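# Lay the plastic panel flat in the gray tray

## Task

Get the plastic panel into the gray tray so it rests flat on the tray's floor and stays there on its own without the robot supporting it; then release it and pull the tool away.

## Robot and tools

Robot: a single arm with a suction cup tool, no fingers. The reference point is the cup point: the middle of the cup's rim (29 mm across) when nothing touches it. The cup faces along the cup point's own +z axis. About 7 cm back from the rim the tool widens, with its body and a camera sticking out up to roughly 8 cm sideways, so keep that clear of tray walls.

Scene frame: origin on the table surface right under the arm's base, +z up, +y to the left when facing along +x. Positions are in metres, orientation as a quaternion w,x,y,z. The printed position may be slightly off, more so when the arm reaches far.

execute_actions takes "actions": a list holding at most one item, or empty. Empty list: just report the state. {"rows": [...], "steps": n}: up to 15 rows, n from 1 to 15 (default 15), each step 1/30 s; each row is used for one step and the final row repeats to fill n. {"steps": n} alone (n up to 300) is a wait counted from the previous result, so thinking time eats into it. Optional "pictures": true/false.

A row is 7 numbers, each in [-1, 1]: dx, dy, dz, rx, ry, rz, suction. The first six are an offset, not a pose: they are measured in the cup point's own axes from its pose in the most recent result that showed it (or from the current pose if no result has shown it yet, or for later calls within the same reply). Every row in a call is measured from that same base, not stacked on the previous row. Scale: 1.0 equals 0.6 m for dx, dy, dz and 180 degrees for rotation; rx, ry, rz form one rotation vector. An all-zero row is not a pause: it pulls the arm back to the base pose. The seventh number is suction: 1 is full vacuum (about 55 kPa under ambient), smaller values request that fraction, and 0.05 or less switches it off. It keeps its last value.

move takes "target" (one row of 7 numbers, offset as above) and optional "speed" (m/s, 0.002 to 0.5, default 0.25; turning up to twice that in rad/s) and "stop_force" (N, 13 to 80). It drives the cup point in a straight line over 0.5 to 10 s; longer paths are cut at 10 s. It does not avoid obstacles, and the real tool can lag, drift, or overshoot the speed. Suction is set at the start. With stop_force, the path halts once the wrist sensor feels that much extra push against the direction of travel for 2 steps; the arm backs up 2 steps and holds. Use it with slow speeds for touching down; do not rely on it during rotations, and leave it out when moving away from a surface you press on. The result adds a "move:" line with the ending (done, contact, off_target, moving, held, fault), the limits that acted (paced = pose clipped; held = some steps blocked) and distance to target.

wait takes "seconds" (0 to 10) and sends nothing new. zoom_image takes "camera" (cam_high 896x504 or cam_wrist 616x616 fisheye) and "region" [x0, y0, x1, y1] in pixels from the top-left, at most 504x504. finished_scene takes "scene", the number of the current scene, ends it irreversibly and reports success; replying with no tool call also ends everything.

Control details: each step the commanded pose is clipped to within 100 mm and 16 degrees of the measured pose, and motion trails commands by about 0.17 s. After a big action, check the reported pose and send the remainder. "Hand target" shows where the controller is heading. "pose unreachable" and HELD mark steps the clearance check altered or blocked (a base mount counts as arm).

Gripping: switch suction on and set the cup fully flat on a smooth face of the panel, away from edges, holes or seams. suction_measured near 0 means no seal; a good seal settles within about 0.15 of the command. part_present turns 1 at 0.50 and back to 0 below 0.45. Under vacuum the cup shrinks, so the panel sits up to about 10 mm nearer the tool. To release, lower the panel until it rests on the tray floor, set suction off, then lift at least 15 mm. If the cup seals on the table it pins the tool; turn suction off.

Wrist force/torque lines are in the tool's axes, noisy (offset up to about 5.5 N, noise up to 3.4 N), saturating near 100 N; pressing on a surface reads as force pointing back into the arm.

Avoid: faults stop the arm for 10 s (joint torque at its limit, or 150 N on anything). The arm is stiff, so aiming even slightly below a firm contact can fault; approach slowly with stop_force. Do not drop, slam or shove things, and never knock anything off the table. Loose objects may be nudged occasionally. Holding loads heats motors; a MOTOR HOT line appears from 70 °C, and 85 °C brakes the arm until cool, so do not hover with the panel longer than needed.

Each tool is called after "Request:" as name(argument=value, ...) on one line, values as JSON.

## Session

Request:
execute_actions(actions=[])

Scene clock: 0.00 s of 4800.00 s.
end_effector_position=(+0.6299, +0.0321, +0.2492) suction_measured=0.00 part_present=0 end_effector_quat_wxyz=(-0.003, -0.022, +1.000, -0.007) end_effector_velocity=(-0.000, -0.001, -0.000) end_effector_angular_velocity=(-0.002, +0.001, -0.000)
Joint positions: [-0.279 -1.558  2.145 -2.159 -1.569  2.861]
Joint velocities: [-0.     0.    -0.    -0.    -0.002  0.   ]
Motor temperatures (°C, as the motors report them): [24 25 27 31 35 33]
Wrist force (N, on the end effector, along its own x y z axes, offset not removed): no reading
Wrist torque (N m, same axes, about the end effector's origin, offset not removed): no reading
Hand target: +0.630, +0.032, +0.249; -0.003, -0.022, +1.000, -0.007

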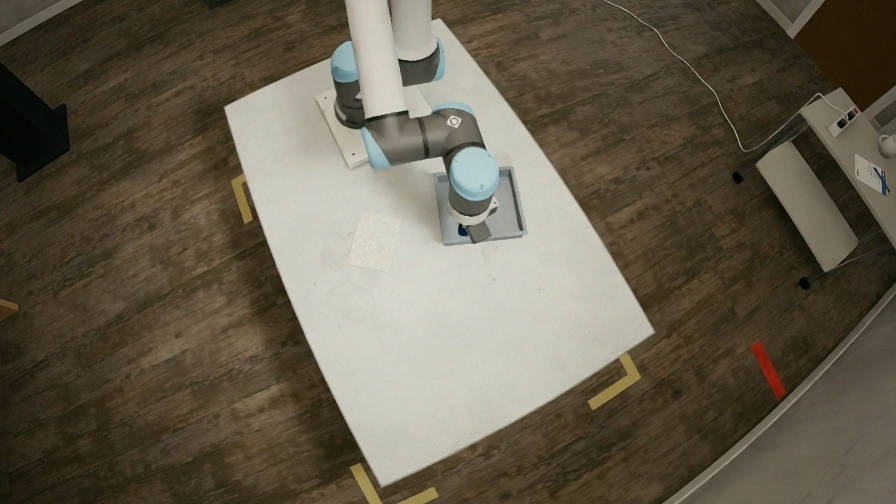

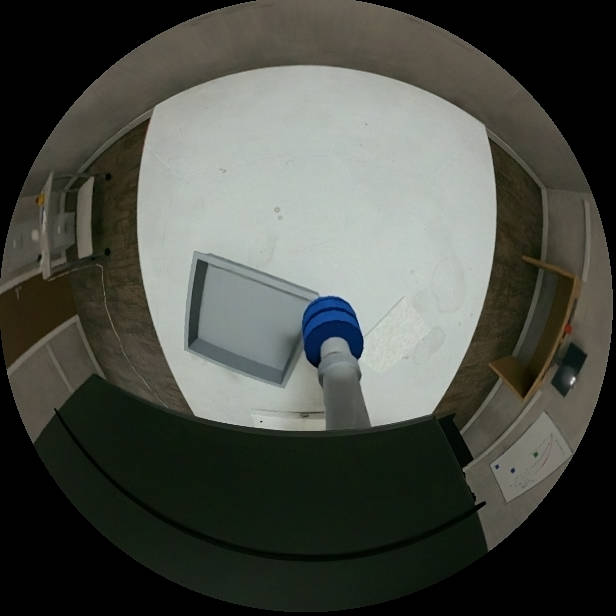

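Request:
zoom_image(camera="cam_wrist", region=[160, 220, 460, 440])

Request:
zoom_image(camera="cam_high", region=[300, 130, 560, 300])

Region (160, 220, 460, 440) of cam_wrist's 616x616 image, scaled by 1.680, with more detail than that image has; it fills the top 370 rows of this view, and the rest is white.

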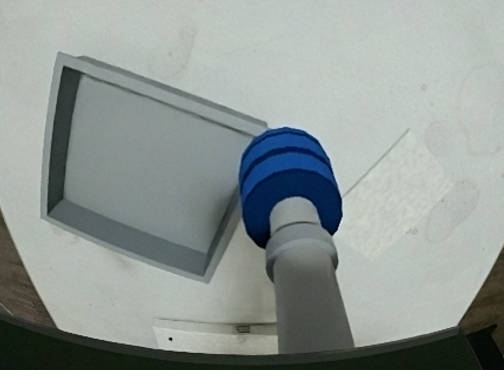

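Region (300, 130, 560, 300) of cam_high's 896x504 image, scaled by 1.938, with more detail than that image has; it fills the top 330 rows of this view, and the rest is white.

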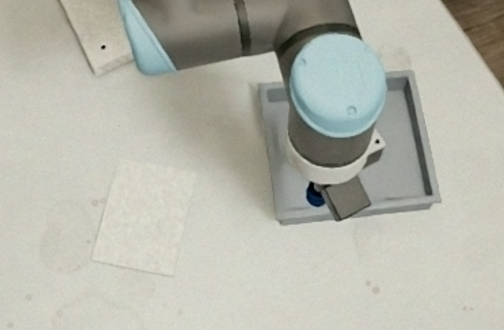

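Request:
move(target=[0,0,0.17,0,0,0,0])

Request:
zoom_image(camera="cam_wrist", region=[160, 220, 460, 440])

Scene clock: 18.53 s of 4800.00 s.
end_effector_position=(+0.6292, +0.0305, +0.1475) suction_measured=0.00 part_present=0 end_effector_quat_wxyz=(-0.003, -0.022, +1.000, -0.007) end_effector_velocity=(+0.000, +0.000, -0.002) end_effector_angular_velocity=(-0.001, -0.000, -0.002)
Joint positions: [-0.279 -1.427  2.232 -2.377 -1.569  2.861]
Joint velocities: [ 0.001  0.004  0.001 -0.005 -0.001  0.002]
Motor temperatures (°C, as the motors report them): [24 25 27 31 35 33]
Wrist force (N, on the end effector, along its own x y z axes, offset not removed): [1.7 0.3 0.3]
Wrist torque (N m, same axes, about the end effector's origin, offset not removed): [0.34 -0.45 0.09]
Hand target: +0.629, +0.030, +0.147; -0.003, -0.022, +1.000, -0.007
Off the commanded pose: 0.000 m, 0 deg.
After step 140, 12.77 s passed at rest.
move: done

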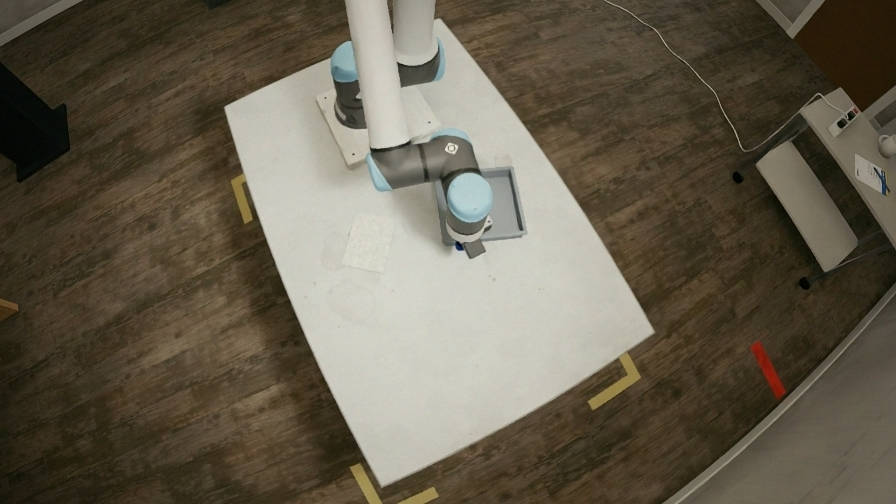

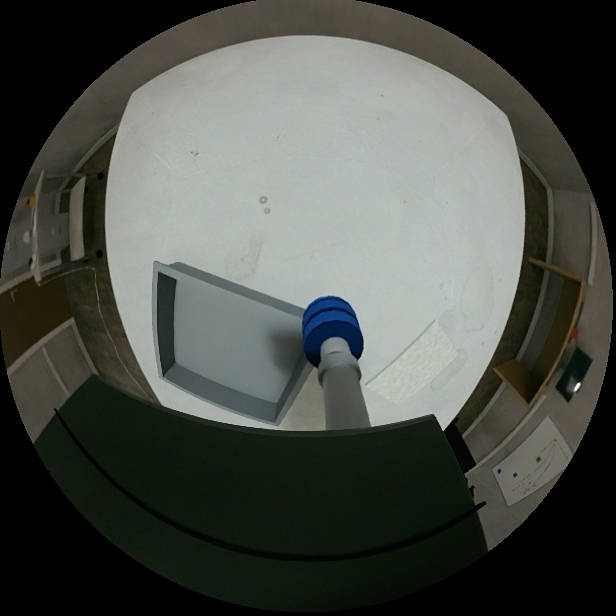

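Region (160, 220, 460, 440) of cam_wrist's 616x616 image, scaled by 1.680, with more detail than that image has; it fills the top 370 rows of this view, and the rest is white.

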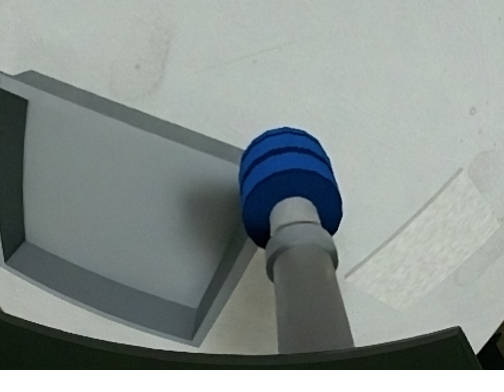

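Request:
move(target=[0.27,-0.32,0.06,0,0,0,0], speed=0.35)

Scene clock: 47.47 s of 4800.00 s.
end_effector_position=(+0.4760, -0.1689, +0.1156) suction_measured=0.00 part_present=0 end_effector_quat_wxyz=(-0.003, -0.022, +1.000, -0.008) end_effector_velocity=(-0.001, -0.002, -0.000) end_effector_angular_velocity=(+0.001, -0.001, +0.001)
Joint positions: [-0.74  -1.56   2.479 -2.491 -1.569  2.4  ]
Joint velocities: [-0.006 -0.001  0.001 -0.001  0.001 -0.007]
Motor temperatures (°C, as the motors report them): [24 25 27 31 35 33]
Wrist force (N, on the end effector, along its own x y z axes, offset not removed): [2.7 -0.9 -0.7]
Wrist torque (N m, same axes, about the end effector's origin, offset not removed): [0.17 -0.55 0.04]
Hand target: +0.476, -0.169, +0.116; -0.003, -0.022, +1.000, -0.008
Off the commanded pose: 0.001 m, 0 deg.
After step 90, 24.47 s passed at rest.
move: done

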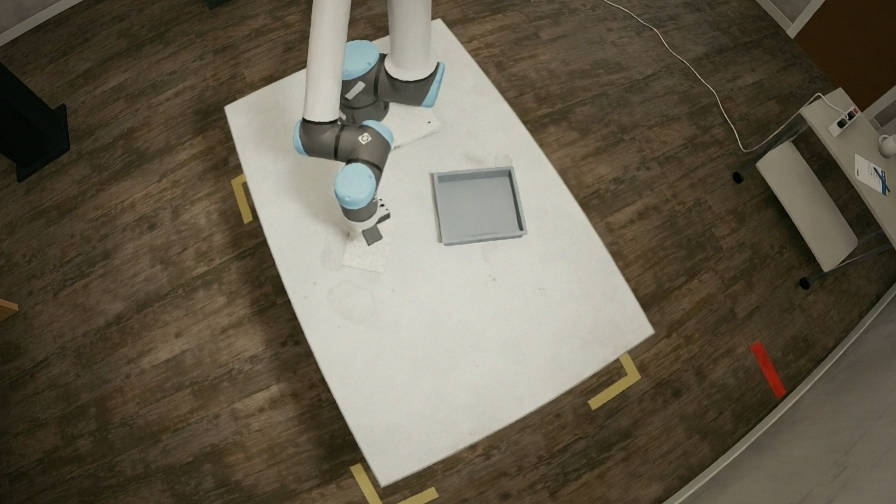

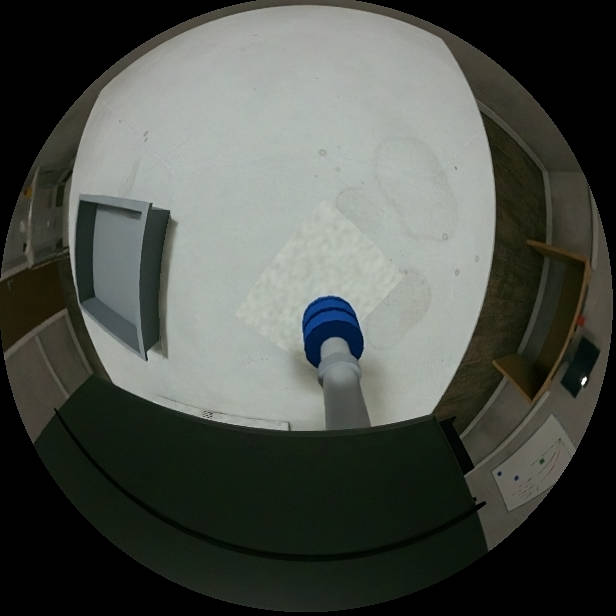

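Request:
move(target=[0.036,0.012,0.13,0,0,0,1])

Request:
move(target=[0,0,0.07,0,0,0,1], speed=0.02, stop_force=15)

Scene clock: 55.87 s of 4800.00 s.
end_effector_position=(+0.4536, -0.1639, +0.0381) suction_measured=0.00 part_present=0 end_effector_quat_wxyz=(-0.003, -0.022, +1.000, -0.008) end_effector_velocity=(+0.000, -0.000, -0.003) end_effector_angular_velocity=(-0.001, -0.002, -0.001)
Joint positions: [-0.761 -1.407  2.565 -2.731 -1.569  2.38 ]
Joint velocities: [-0.     0.007  0.002 -0.011  0.001  0.001]
Motor temperatures (°C, as the motors report them): [24 25 27 31 35 33]
Wrist force (N, on the end effector, along its own x y z axes, offset not removed): [3.5 -0.8 -1.9]
Wrist torque (N m, same axes, about the end effector's origin, offset not removed): [0.15 -0.56 0.17]
Hand target: +0.454, -0.164, +0.038; -0.003, -0.022, +1.000, -0.008
Off the commanded pose: 0.000 m, 0 deg.
After step 90, 4.37 s passed at rest.
move: done

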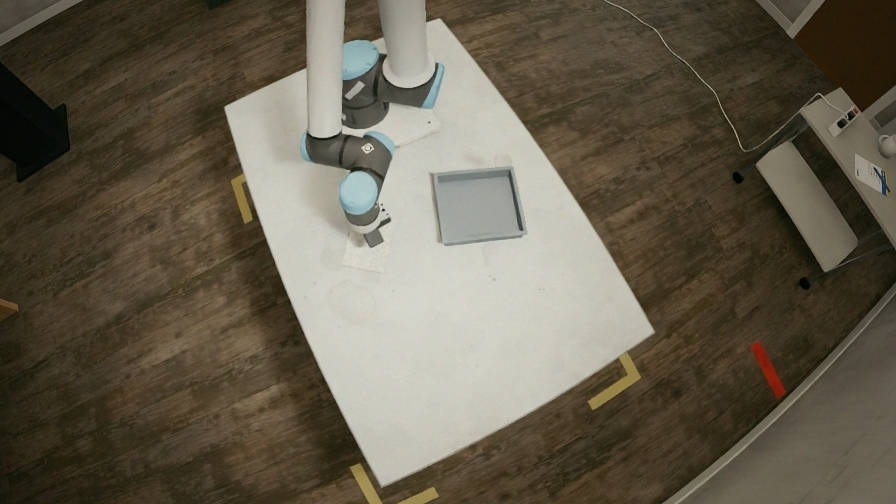

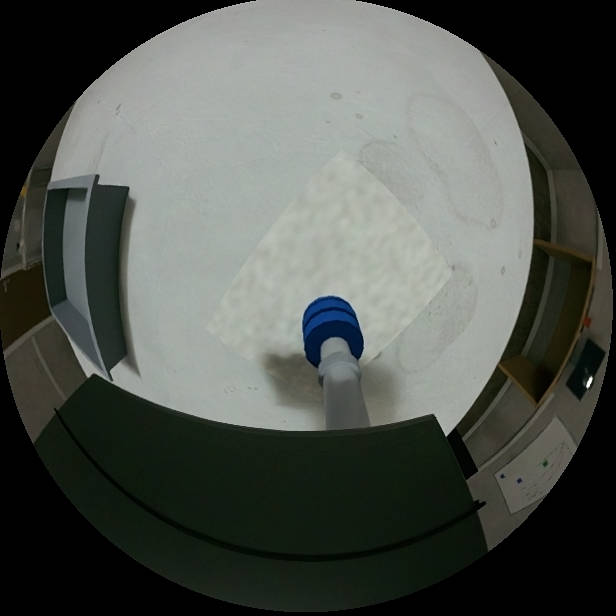

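Scene clock: 58.43 s of 4800.00 s.
end_effector_position=(+0.4533, -0.1646, -0.0033) suction_measured=0.98 part_present=1 end_effector_quat_wxyz=(-0.003, -0.022, +1.000, -0.008) end_effector_velocity=(-0.001, +0.000, +0.001) end_effector_angular_velocity=(+0.001, +0.003, -0.001)
Joint positions: [-0.761 -1.289  2.578 -2.861 -1.569  2.38 ]
Joint velocities: [ 0.    -0.004 -0.     0.007 -0.002  0.001]
Motor temperatures (°C, as the motors report them): [24 25 27 31 35 33]
Wrist force (N, on the end effector, along its own x y z axes, offset not removed): [8.6 0.8 -24.7]
Wrist torque (N m, same axes, about the end effector's origin, offset not removed): [-0.14 -0.96 0.07]
Hand target: +0.453, -0.165, -0.003; -0.003, -0.022, +1.000, -0.008
Off the commanded pose: 0.001 m, 0 deg.
move: contact

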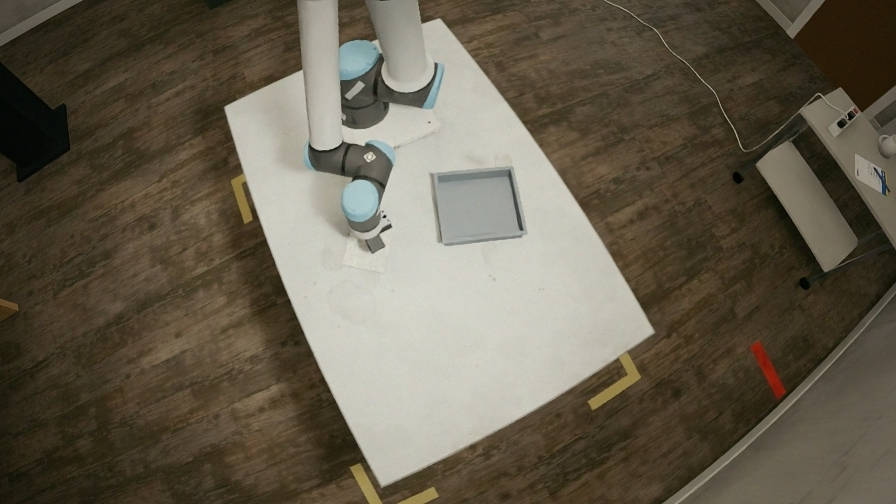

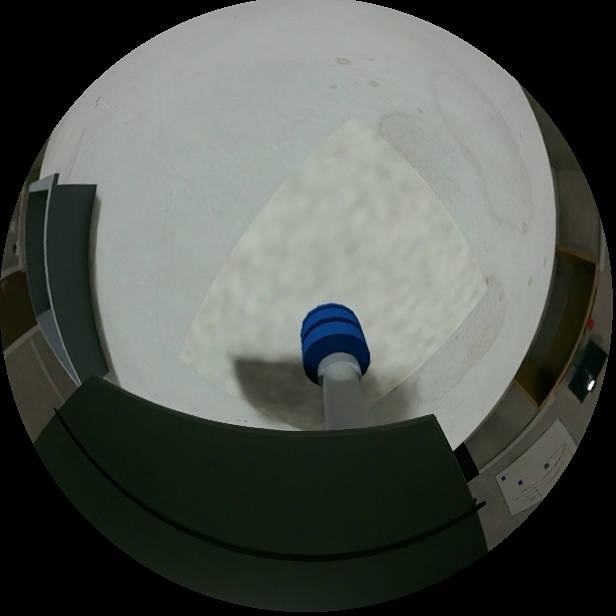

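Request:
move(target=[0,0,-0.22,0,0,0,1], speed=0.15)

Request:
move(target=[-0.095,0.585,0,0,0,-0.09,1], speed=0.25)

Scene clock: 63.40 s of 4800.00 s.
end_effector_position=(+0.4542, -0.1624, +0.1283) suction_measured=0.96 part_present=1 end_effector_quat_wxyz=(-0.003, -0.022, +1.000, -0.008) end_effector_velocity=(+0.000, +0.000, +0.002) end_effector_angular_velocity=(+0.002, -0.001, -0.001)
Joint positions: [-0.761 -1.628  2.508 -2.453 -1.569  2.38 ]
Joint velocities: [-0.001 -0.005 -0.002  0.008  0.002  0.   ]
Motor temperatures (°C, as the motors report them): [24 26 27 31 35 33]
Wrist force (N, on the end effector, along its own x y z axes, offset not removed): [1.8 -0.5 0.9]
Wrist torque (N m, same axes, about the end effector's origin, offset not removed): [0.24 -0.39 0.03]
Hand target: +0.454, -0.162, +0.129; -0.003, -0.022, +1.000, -0.008
Off the commanded pose: 0.001 m, 0 deg.
move: done

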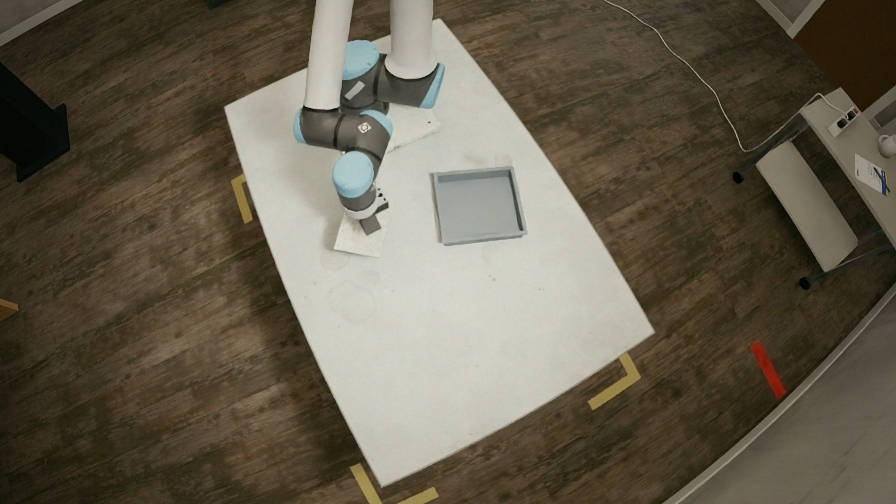

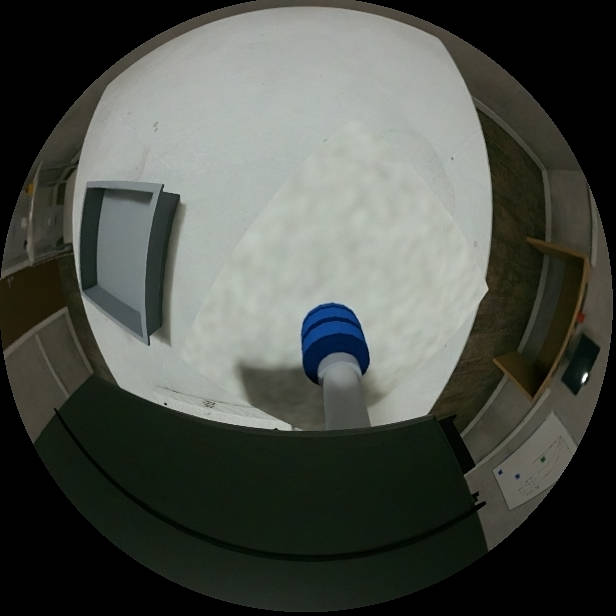

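Scene clock: 65.50 s of 4800.00 s.
end_effector_position=(+0.4951, +0.1904, +0.1225) suction_measured=0.98 part_present=1 end_effector_quat_wxyz=(-0.004, -0.163, +0.987, -0.006) end_effector_velocity=(+0.001, +0.002, -0.000) end_effector_angular_velocity=(-0.002, +0.000, +0.002)
Joint positions: [-0.014 -1.544  2.427 -2.455 -1.569  2.843]
Joint velocities: [ 0.005  0.003 -0.003 -0.    -0.002  0.003]
Motor temperatures (°C, as the motors report them): [24 26 27 31 35 33]
Wrist force (N, on the end effector, along its own x y z axes, offset not removed): [3.0 -0.2 1.7]
Wrist torque (N m, same axes, about the end effector's origin, offset not removed): [0.24 -0.64 0.04]
Hand target: +0.495, +0.191, +0.123; -0.004, -0.163, +0.987, -0.006
Off the commanded pose: 0.001 m, 0 deg.
move: done

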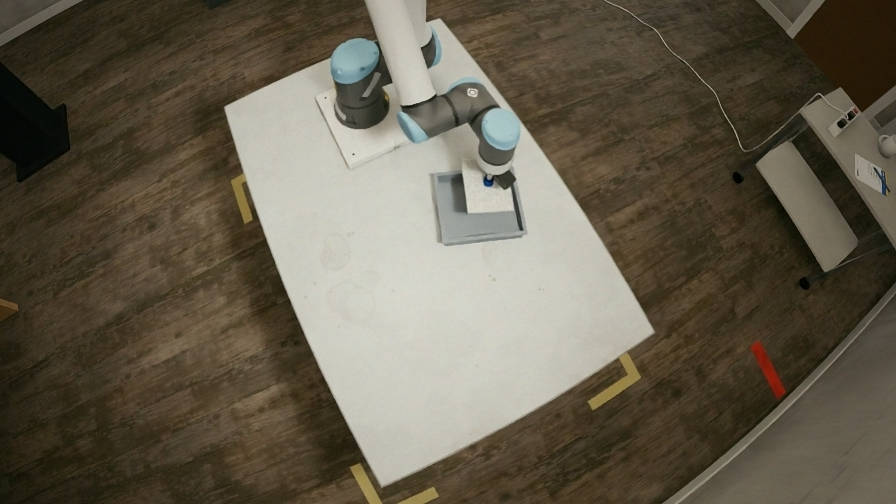

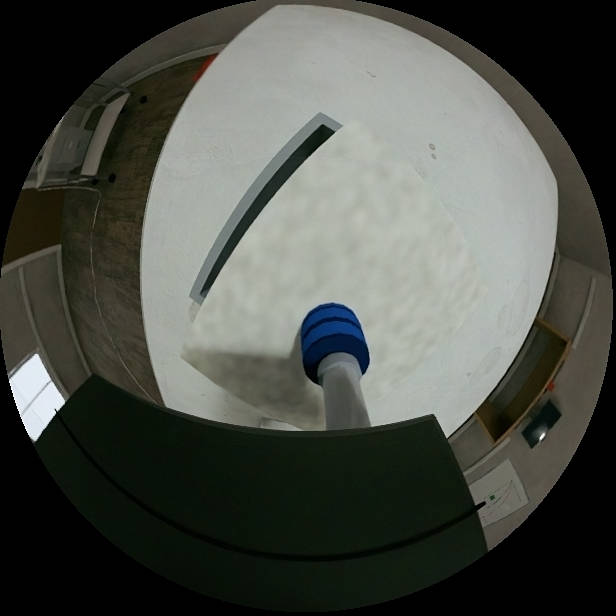

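Request:
move(target=[-0.04,0,0.075,0,0,0,1], speed=0.08)

Request:
zoom_image(camera="cam_high", region=[400, 130, 560, 270])

Scene clock: 82.87 s of 4800.00 s.
end_effector_position=(+0.5173, +0.1974, +0.0776) suction_measured=0.96 part_present=1 end_effector_quat_wxyz=(-0.004, -0.163, +0.987, -0.006) end_effector_velocity=(+0.001, +0.000, -0.002) end_effector_angular_velocity=(+0.000, -0.000, -0.000)
Joint positions: [-0.001 -1.418  2.413 -2.566 -1.569  2.857]
Joint velocities: [ 0.001  0.007 -0.001 -0.006  0.     0.001]
Motor temperatures (°C, as the motors report them): [24 26 27 31 35 33]
Wrist force (N, on the end effector, along its own x y z axes, offset not removed): [1.6 0.8 0.3]
Wrist torque (N m, same axes, about the end effector's origin, offset not removed): [0.35 -0.55 0.14]
Hand target: +0.517, +0.197, +0.077; -0.004, -0.163, +0.987, -0.006
Off the commanded pose: 0.000 m, 0 deg.
move: done

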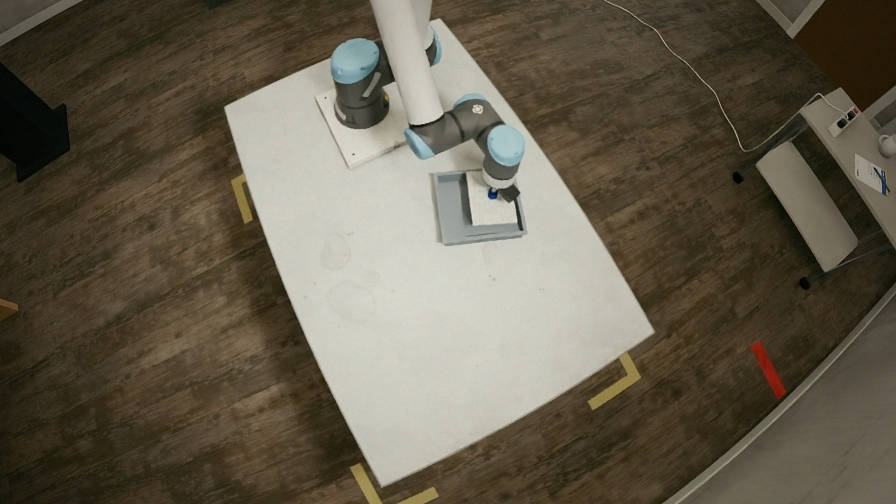

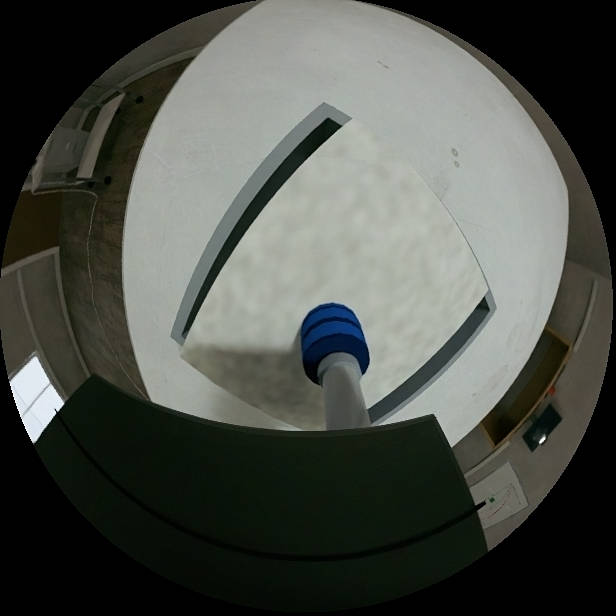

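Region (400, 130, 560, 270) of cam_high's 896x504 image, scaled by 3.150, with more detail than that image has; it fills the top 441 rows of this view, and the rest is white.

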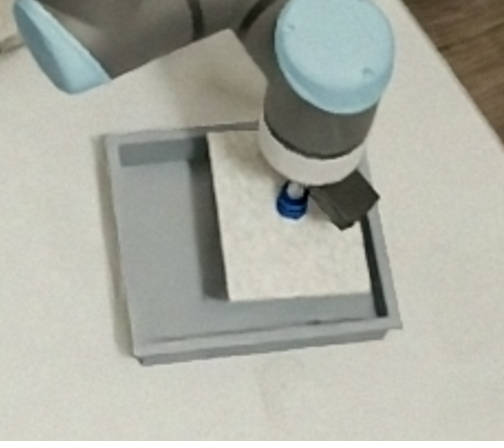

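Request:
move(target=[0,0,-0.04,0,0,0,1], speed=0.1)

Request:
move(target=[0.01,0,0,0,0,0.5,1], speed=0.4)

Request:
move(target=[0,0,0.045,0,0,0,1], speed=0.06)

Request:
zoom_image(camera="cam_high", region=[400, 130, 560, 270])

Scene clock: 94.67 s of 4800.00 s.
end_effector_position=(+0.5175, +0.1978, +0.1012) suction_measured=0.99 part_present=1 end_effector_quat_wxyz=(-0.004, -0.163, +0.987, -0.006) end_effector_velocity=(-0.000, -0.000, +0.003) end_effector_angular_velocity=(-0.002, +0.000, +0.001)
Joint positions: [-0.001 -1.466  2.399 -2.505 -1.569  2.857]
Joint velocities: [ 0.    -0.005 -0.002  0.007 -0.002 -0.001]
Motor temperatures (°C, as the motors report them): [24 26 27 31 35 33]
Wrist force (N, on the end effector, along its own x y z axes, offset not removed): [0.9 0.7 -1.4]
Wrist torque (N m, same axes, about the end effector's origin, offset not removed): [0.33 -0.33 0.09]
Hand target: +0.518, +0.198, +0.102; -0.004, -0.163, +0.987, -0.006
Off the commanded pose: 0.000 m, 0 deg.
move: done

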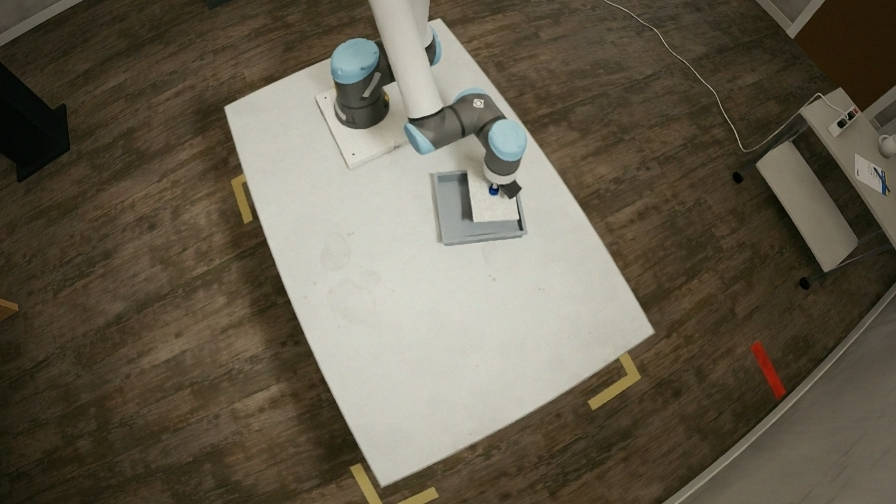

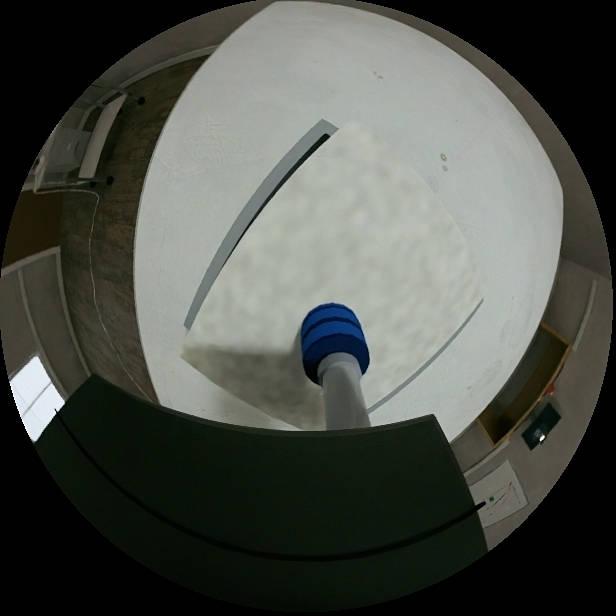

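Scene clock: 97.27 s of 4800.00 s.
end_effector_position=(+0.5117, +0.1958, +0.1012) suction_measured=0.96 part_present=1 end_effector_quat_wxyz=(+0.001, +0.582, +0.813, -0.007) end_effector_velocity=(+0.001, +0.000, +0.000) end_effector_angular_velocity=(-0.002, -0.000, -0.013)
Joint positions: [-0.004 -1.475  2.41  -2.507 -1.569  4.423]
Joint velocities: [ 0.001  0.001 -0.002  0.001 -0.002  0.014]
Motor temperatures (°C, as the motors report them): [24 26 27 31 35 33]
Wrist force (N, on the end effector, along its own x y z axes, offset not removed): [2.3 0.1 1.4]
Wrist torque (N m, same axes, about the end effector's origin, offset not removed): [0.21 -0.57 0.09]
Hand target: +0.512, +0.196, +0.101; +0.001, +0.582, +0.813, -0.007
Off the commanded pose: 0.000 m, 0 deg.
move: done

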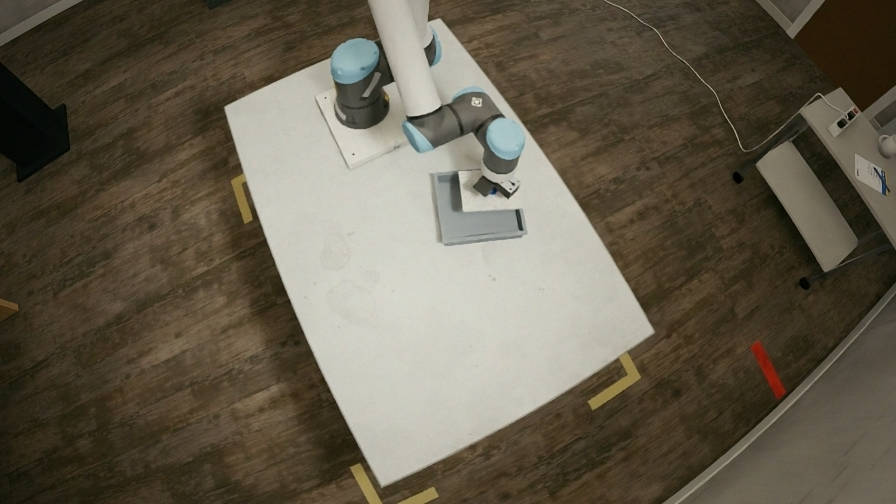

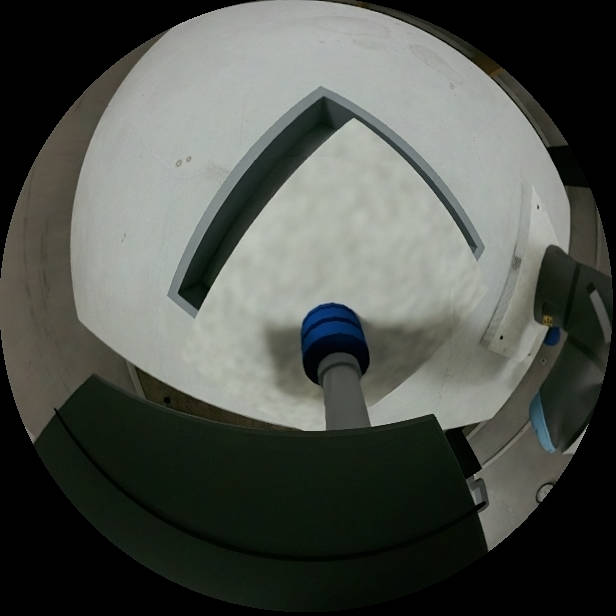

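Scene clock: 98.17 s of 4800.00 s.
end_effector_position=(+0.5114, +0.1954, +0.0746) suction_measured=1.00 part_present=1 end_effector_quat_wxyz=(+0.001, +0.582, +0.813, -0.007) end_effector_velocity=(+0.000, +0.000, -0.003) end_effector_angular_velocity=(+0.001, -0.000, +0.000)
Joint positions: [-0.004 -1.421  2.426 -2.577 -1.569  4.423]
Joint velocities: [-0.     0.006  0.001 -0.007  0.001 -0.   ]
Motor temperatures (°C, as the motors report them): [24 26 27 31 35 33]
Wrist force (N, on the end effector, along its own x y z axes, offset not removed): [3.3 2.4 -0.3]
Wrist torque (N m, same axes, about the end effector's origin, offset not removed): [0.53 -0.61 0.07]
Hand target: +0.511, +0.195, +0.074; +0.001, +0.582, +0.813, -0.007
Off the commanded pose: 0.000 m, 0 deg.
move: done

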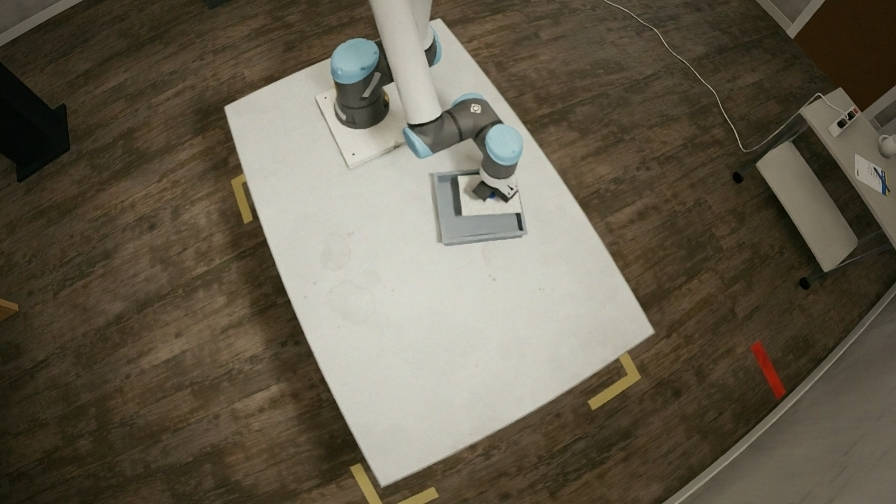

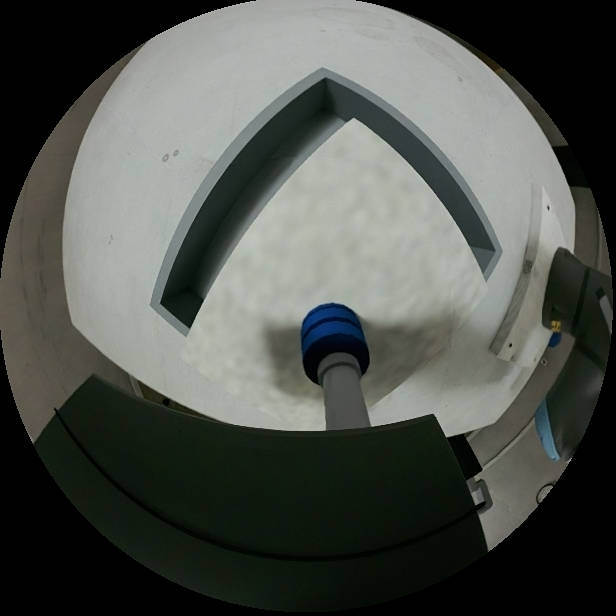

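Region (400, 130, 560, 270) of cam_high's 896x504 image, scaled by 3.150, with more detail than that image has; it fills the top 441 rows of this view, and the rest is white.

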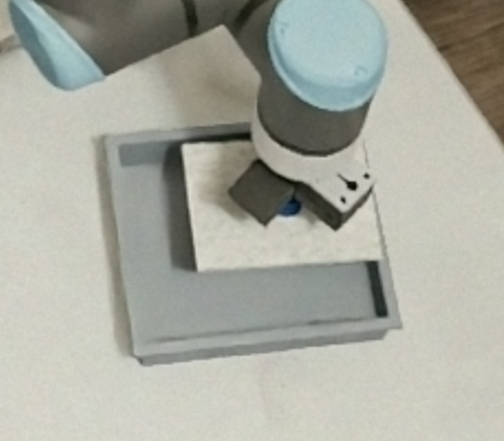

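Request:
move(target=[-0.043,0.008,0,0,0,0,1], speed=0.06)

Request:
move(target=[0,0,0.045,0,0,0,1], speed=0.03, stop_force=13)

Request:
zoom_image(camera="cam_high", region=[400, 130, 560, 270])

Scene clock: 110.03 s of 4800.00 s.
end_effector_position=(+0.5242, +0.1728, +0.0748) suction_measured=0.98 part_present=1 end_effector_quat_wxyz=(+0.001, +0.582, +0.813, -0.007) end_effector_velocity=(+0.001, -0.002, +0.000) end_effector_angular_velocity=(-0.002, -0.000, -0.001)
Joint positions: [-0.048 -1.414  2.417 -2.575 -1.569  4.379]
Joint velocities: [-0.004  0.    -0.001  0.    -0.001 -0.002]
Motor temperatures (°C, as the motors report them): [24 26 27 31 35 33]
Wrist force (N, on the end effector, along its own x y z axes, offset not removed): [1.7 1.7 2.0]
Wrist torque (N m, same axes, about the end effector's origin, offset not removed): [0.47 -0.44 0.00]
Hand target: +0.524, +0.173, +0.075; +0.001, +0.582, +0.813, -0.007
Off the commanded pose: 0.000 m, 0 deg.
move: done

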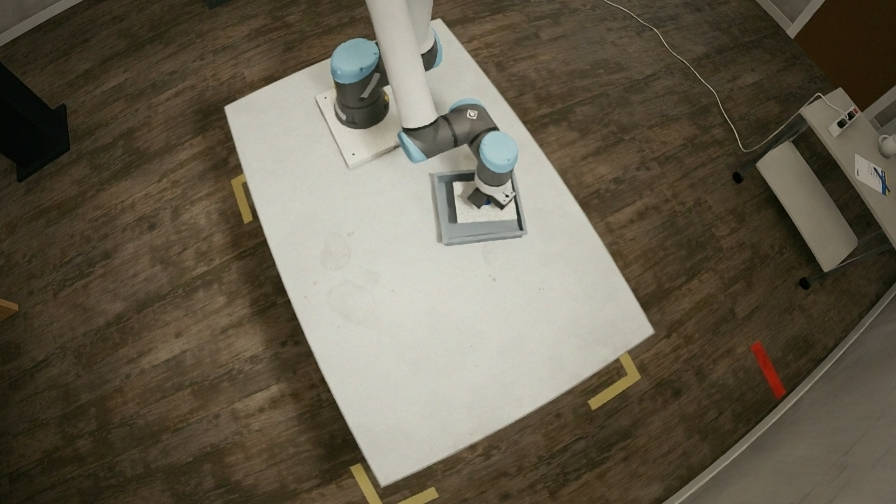

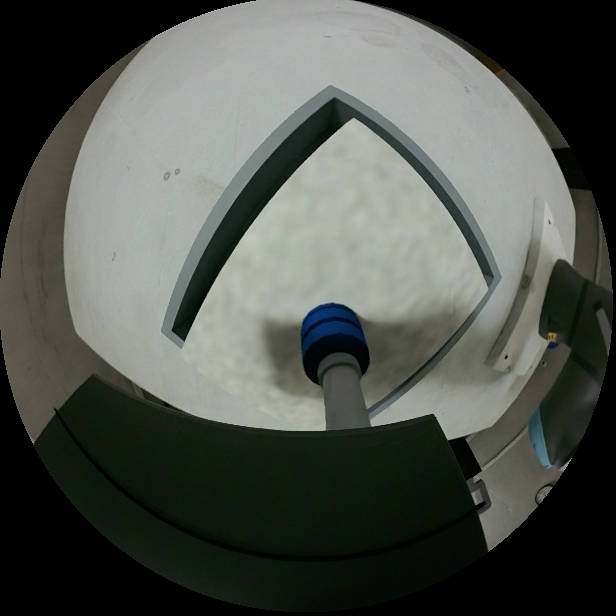

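Scene clock: 111.30 s of 4800.00 s.
end_effector_position=(+0.5240, +0.1724, +0.0481) suction_measured=0.99 part_present=1 end_effector_quat_wxyz=(+0.001, +0.582, +0.813, -0.007) end_effector_velocity=(+0.000, +0.000, -0.003) end_effector_angular_velocity=(+0.002, +0.000, -0.001)
Joint positions: [-0.048 -1.357  2.43  -2.645 -1.569  4.379]
Joint velocities: [ 0.     0.006  0.001 -0.007  0.002  0.001]
Motor temperatures (°C, as the motors report them): [24 26 27 31 35 33]
Wrist force (N, on the end effector, along its own x y z axes, offset not removed): [2.4 2.4 -1.0]
Wrist torque (N m, same axes, about the end effector's origin, offset not removed): [0.65 -0.57 0.17]
Hand target: +0.524, +0.172, +0.048; +0.001, +0.582, +0.813, -0.007
Off the commanded pose: 0.000 m, 0 deg.
move: done

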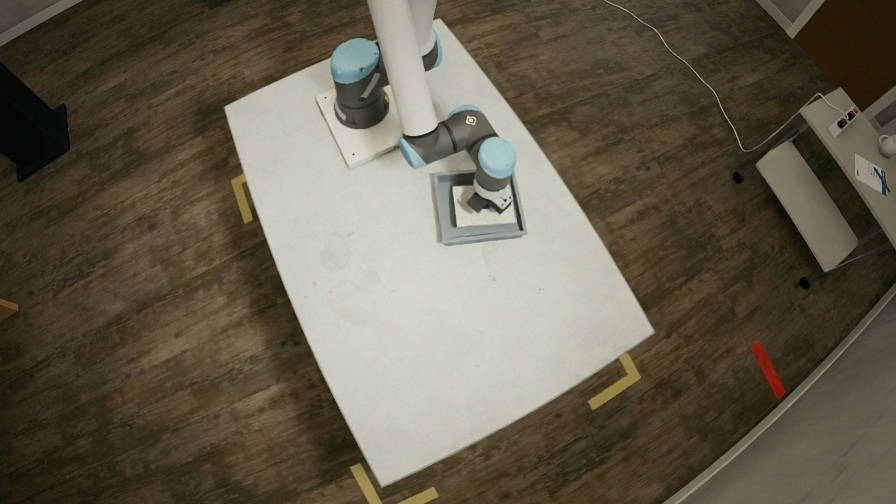

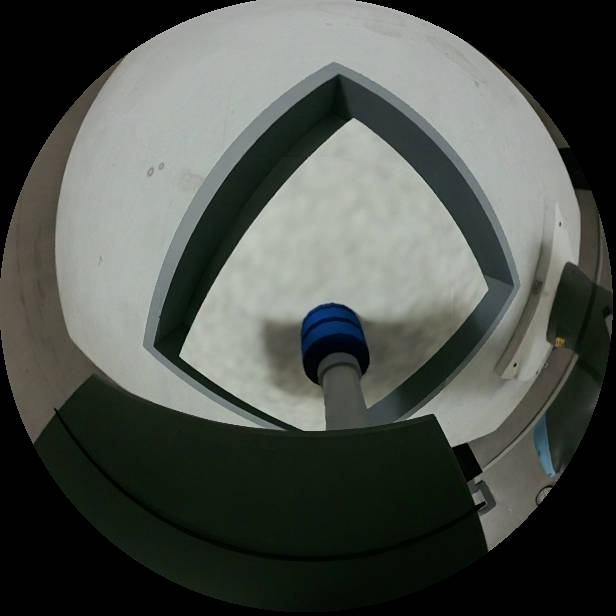

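Region (400, 130, 560, 270) of cam_high's 896x504 image, scaled by 3.150, with more detail than that image has; it fills the top 441 rows of this view, and the rest is white.

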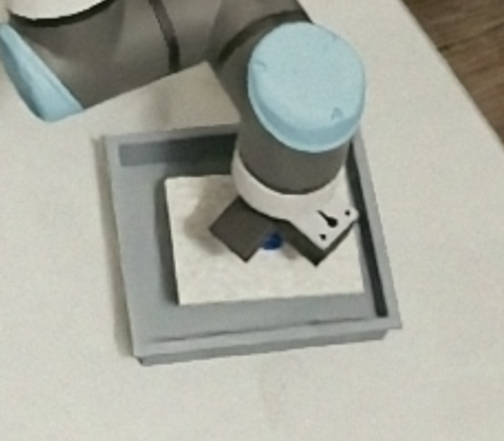

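Request:
move(target=[0,0,0.09,0,0,0,1], speed=0.018, stop_force=13)

Scene clock: 117.27 s of 4800.00 s.
end_effector_position=(+0.5237, +0.1716, -0.0007) suction_measured=0.98 part_present=1 end_effector_quat_wxyz=(+0.001, +0.582, +0.813, -0.007) end_effector_velocity=(-0.002, +0.000, +0.005) end_effector_angular_velocity=(+0.000, +0.006, -0.001)
Joint positions: [-0.048 -1.245  2.446 -2.772 -1.569  4.379]
Joint velocities: [-0.    -0.014  0.     0.02   0.     0.001]
Motor temperatures (°C, as the motors report them): [24 26 27 31 35 33]
Wrist force (N, on the end effector, along its own x y z axes, offset not removed): [1.2 -5.8 -64.6]
Wrist torque (N m, same axes, about the end effector's origin, offset not removed): [0.33 -0.14 -0.01]
Hand target: +0.524, +0.172, +0.000; +0.001, +0.582, +0.813, -0.007
Off the commanded pose: 0.005 m, 0 deg.
move: contact

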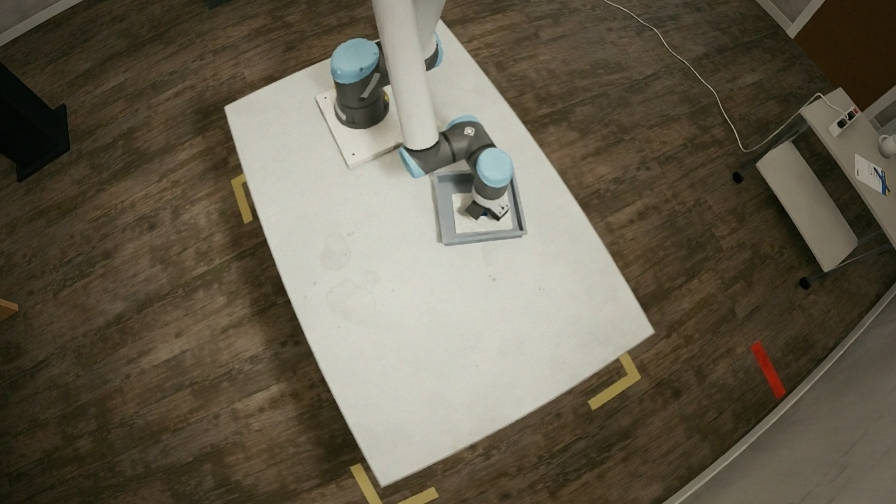

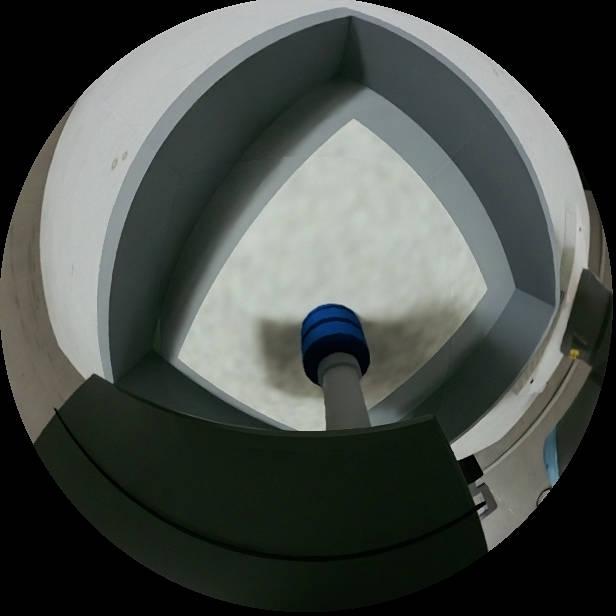

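Request:
execute_actions(actions=[{"rows":[[0,0,-0.002,0,0,0,0]],"steps":15}], pictures=false)

Request:
move(target=[0,0,-0.3,0,0,0,0], speed=0.2)

Scene clock: 122.63 s of 4800.00 s.
end_effector_position=(+0.5237, +0.1717, +0.0004) suction_measured=0.00 part_present=0 end_effector_quat_wxyz=(+0.001, +0.582, +0.813, -0.007) end_effector_velocity=(-0.000, +0.000, +0.000) end_effector_angular_velocity=(+0.002, -0.000, +0.001)
Joint positions: [-0.048 -1.248  2.445 -2.769 -1.569  4.379]
Joint velocities: [-0.    -0.     0.     0.     0.002 -0.001]
Motor temperatures (°C, as the motors report them): [24 26 27 31 35 33]
Wrist force (N, on the end effector, along its own x y z axes, offset not removed): [0.3 -2.1 -9.8]
Wrist torque (N m, same axes, about the end effector's origin, offset not removed): [0.03 -0.38 0.09]
Hand target: +0.524, +0.172, +0.000; +0.001, +0.582, +0.813, -0.007
Off the commanded pose: 0.000 m, 0 deg.
Steps of this call (steps 1 to 146: nothing new was sent; steps 147 to 161: all 15 steps of this action). Readings (end_effector_position | what the end effector reports):
147: (+0.5237, +0.1716, +0.0000) | suction_measured=0.15 part_present=0
148: (+0.5237, +0.1716, +0.0001) | suction_measured=0.00 part_present=0
150: (+0.5237, +0.1716, +0.0003) | suction_measured=0.00 part_present=0
154: (+0.5237, +0.1717, +0.0004) | suction_measured=0.00 part_present=0
161: the state above

Scene clock: 124.40 s of 4800.00 s.
end_effector_position=(+0.5249, +0.1745, +0.1800) suction_measured=0.00 part_present=0 end_effector_quat_wxyz=(+0.001, +0.582, +0.813, -0.007) end_effector_velocity=(+0.000, -0.000, +0.002) end_effector_angular_velocity=(+0.001, +0.001, +0.001)
Joint positions: [-0.048 -1.605  2.341 -2.309 -1.569  4.379]
Joint velocities: [-0.001 -0.004 -0.003  0.007  0.001 -0.001]
Motor temperatures (°C, as the motors report them): [24 26 27 31 35 33]
Wrist force (N, on the end effector, along its own x y z axes, offset not removed): [1.8 -1.7 -1.2]
Wrist torque (N m, same axes, about the end effector's origin, offset not removed): [0.06 -0.42 0.13]
Hand target: +0.525, +0.174, +0.180; +0.001, +0.582, +0.813, -0.007
Off the commanded pose: 0.001 m, 0 deg.
move: done

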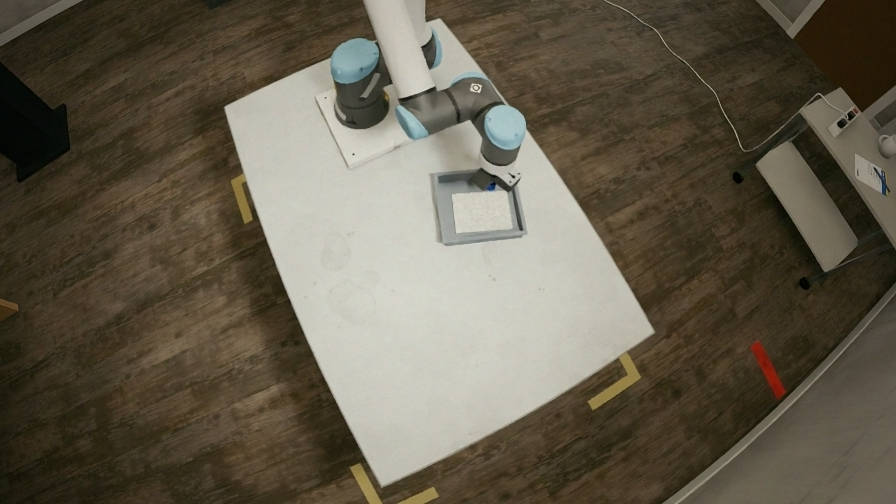

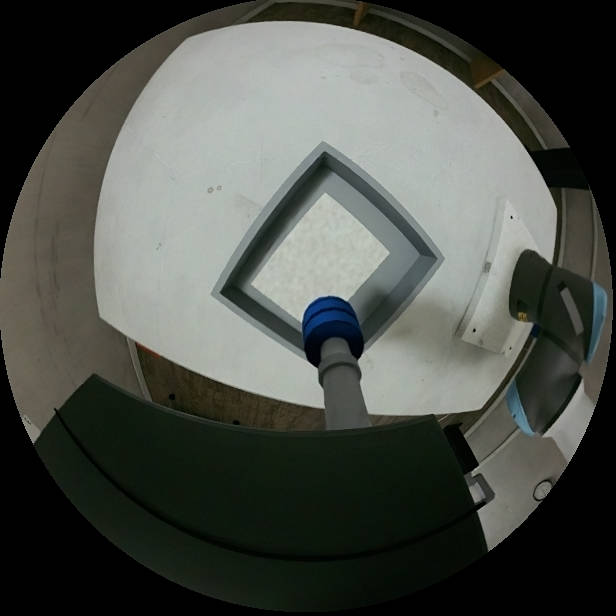

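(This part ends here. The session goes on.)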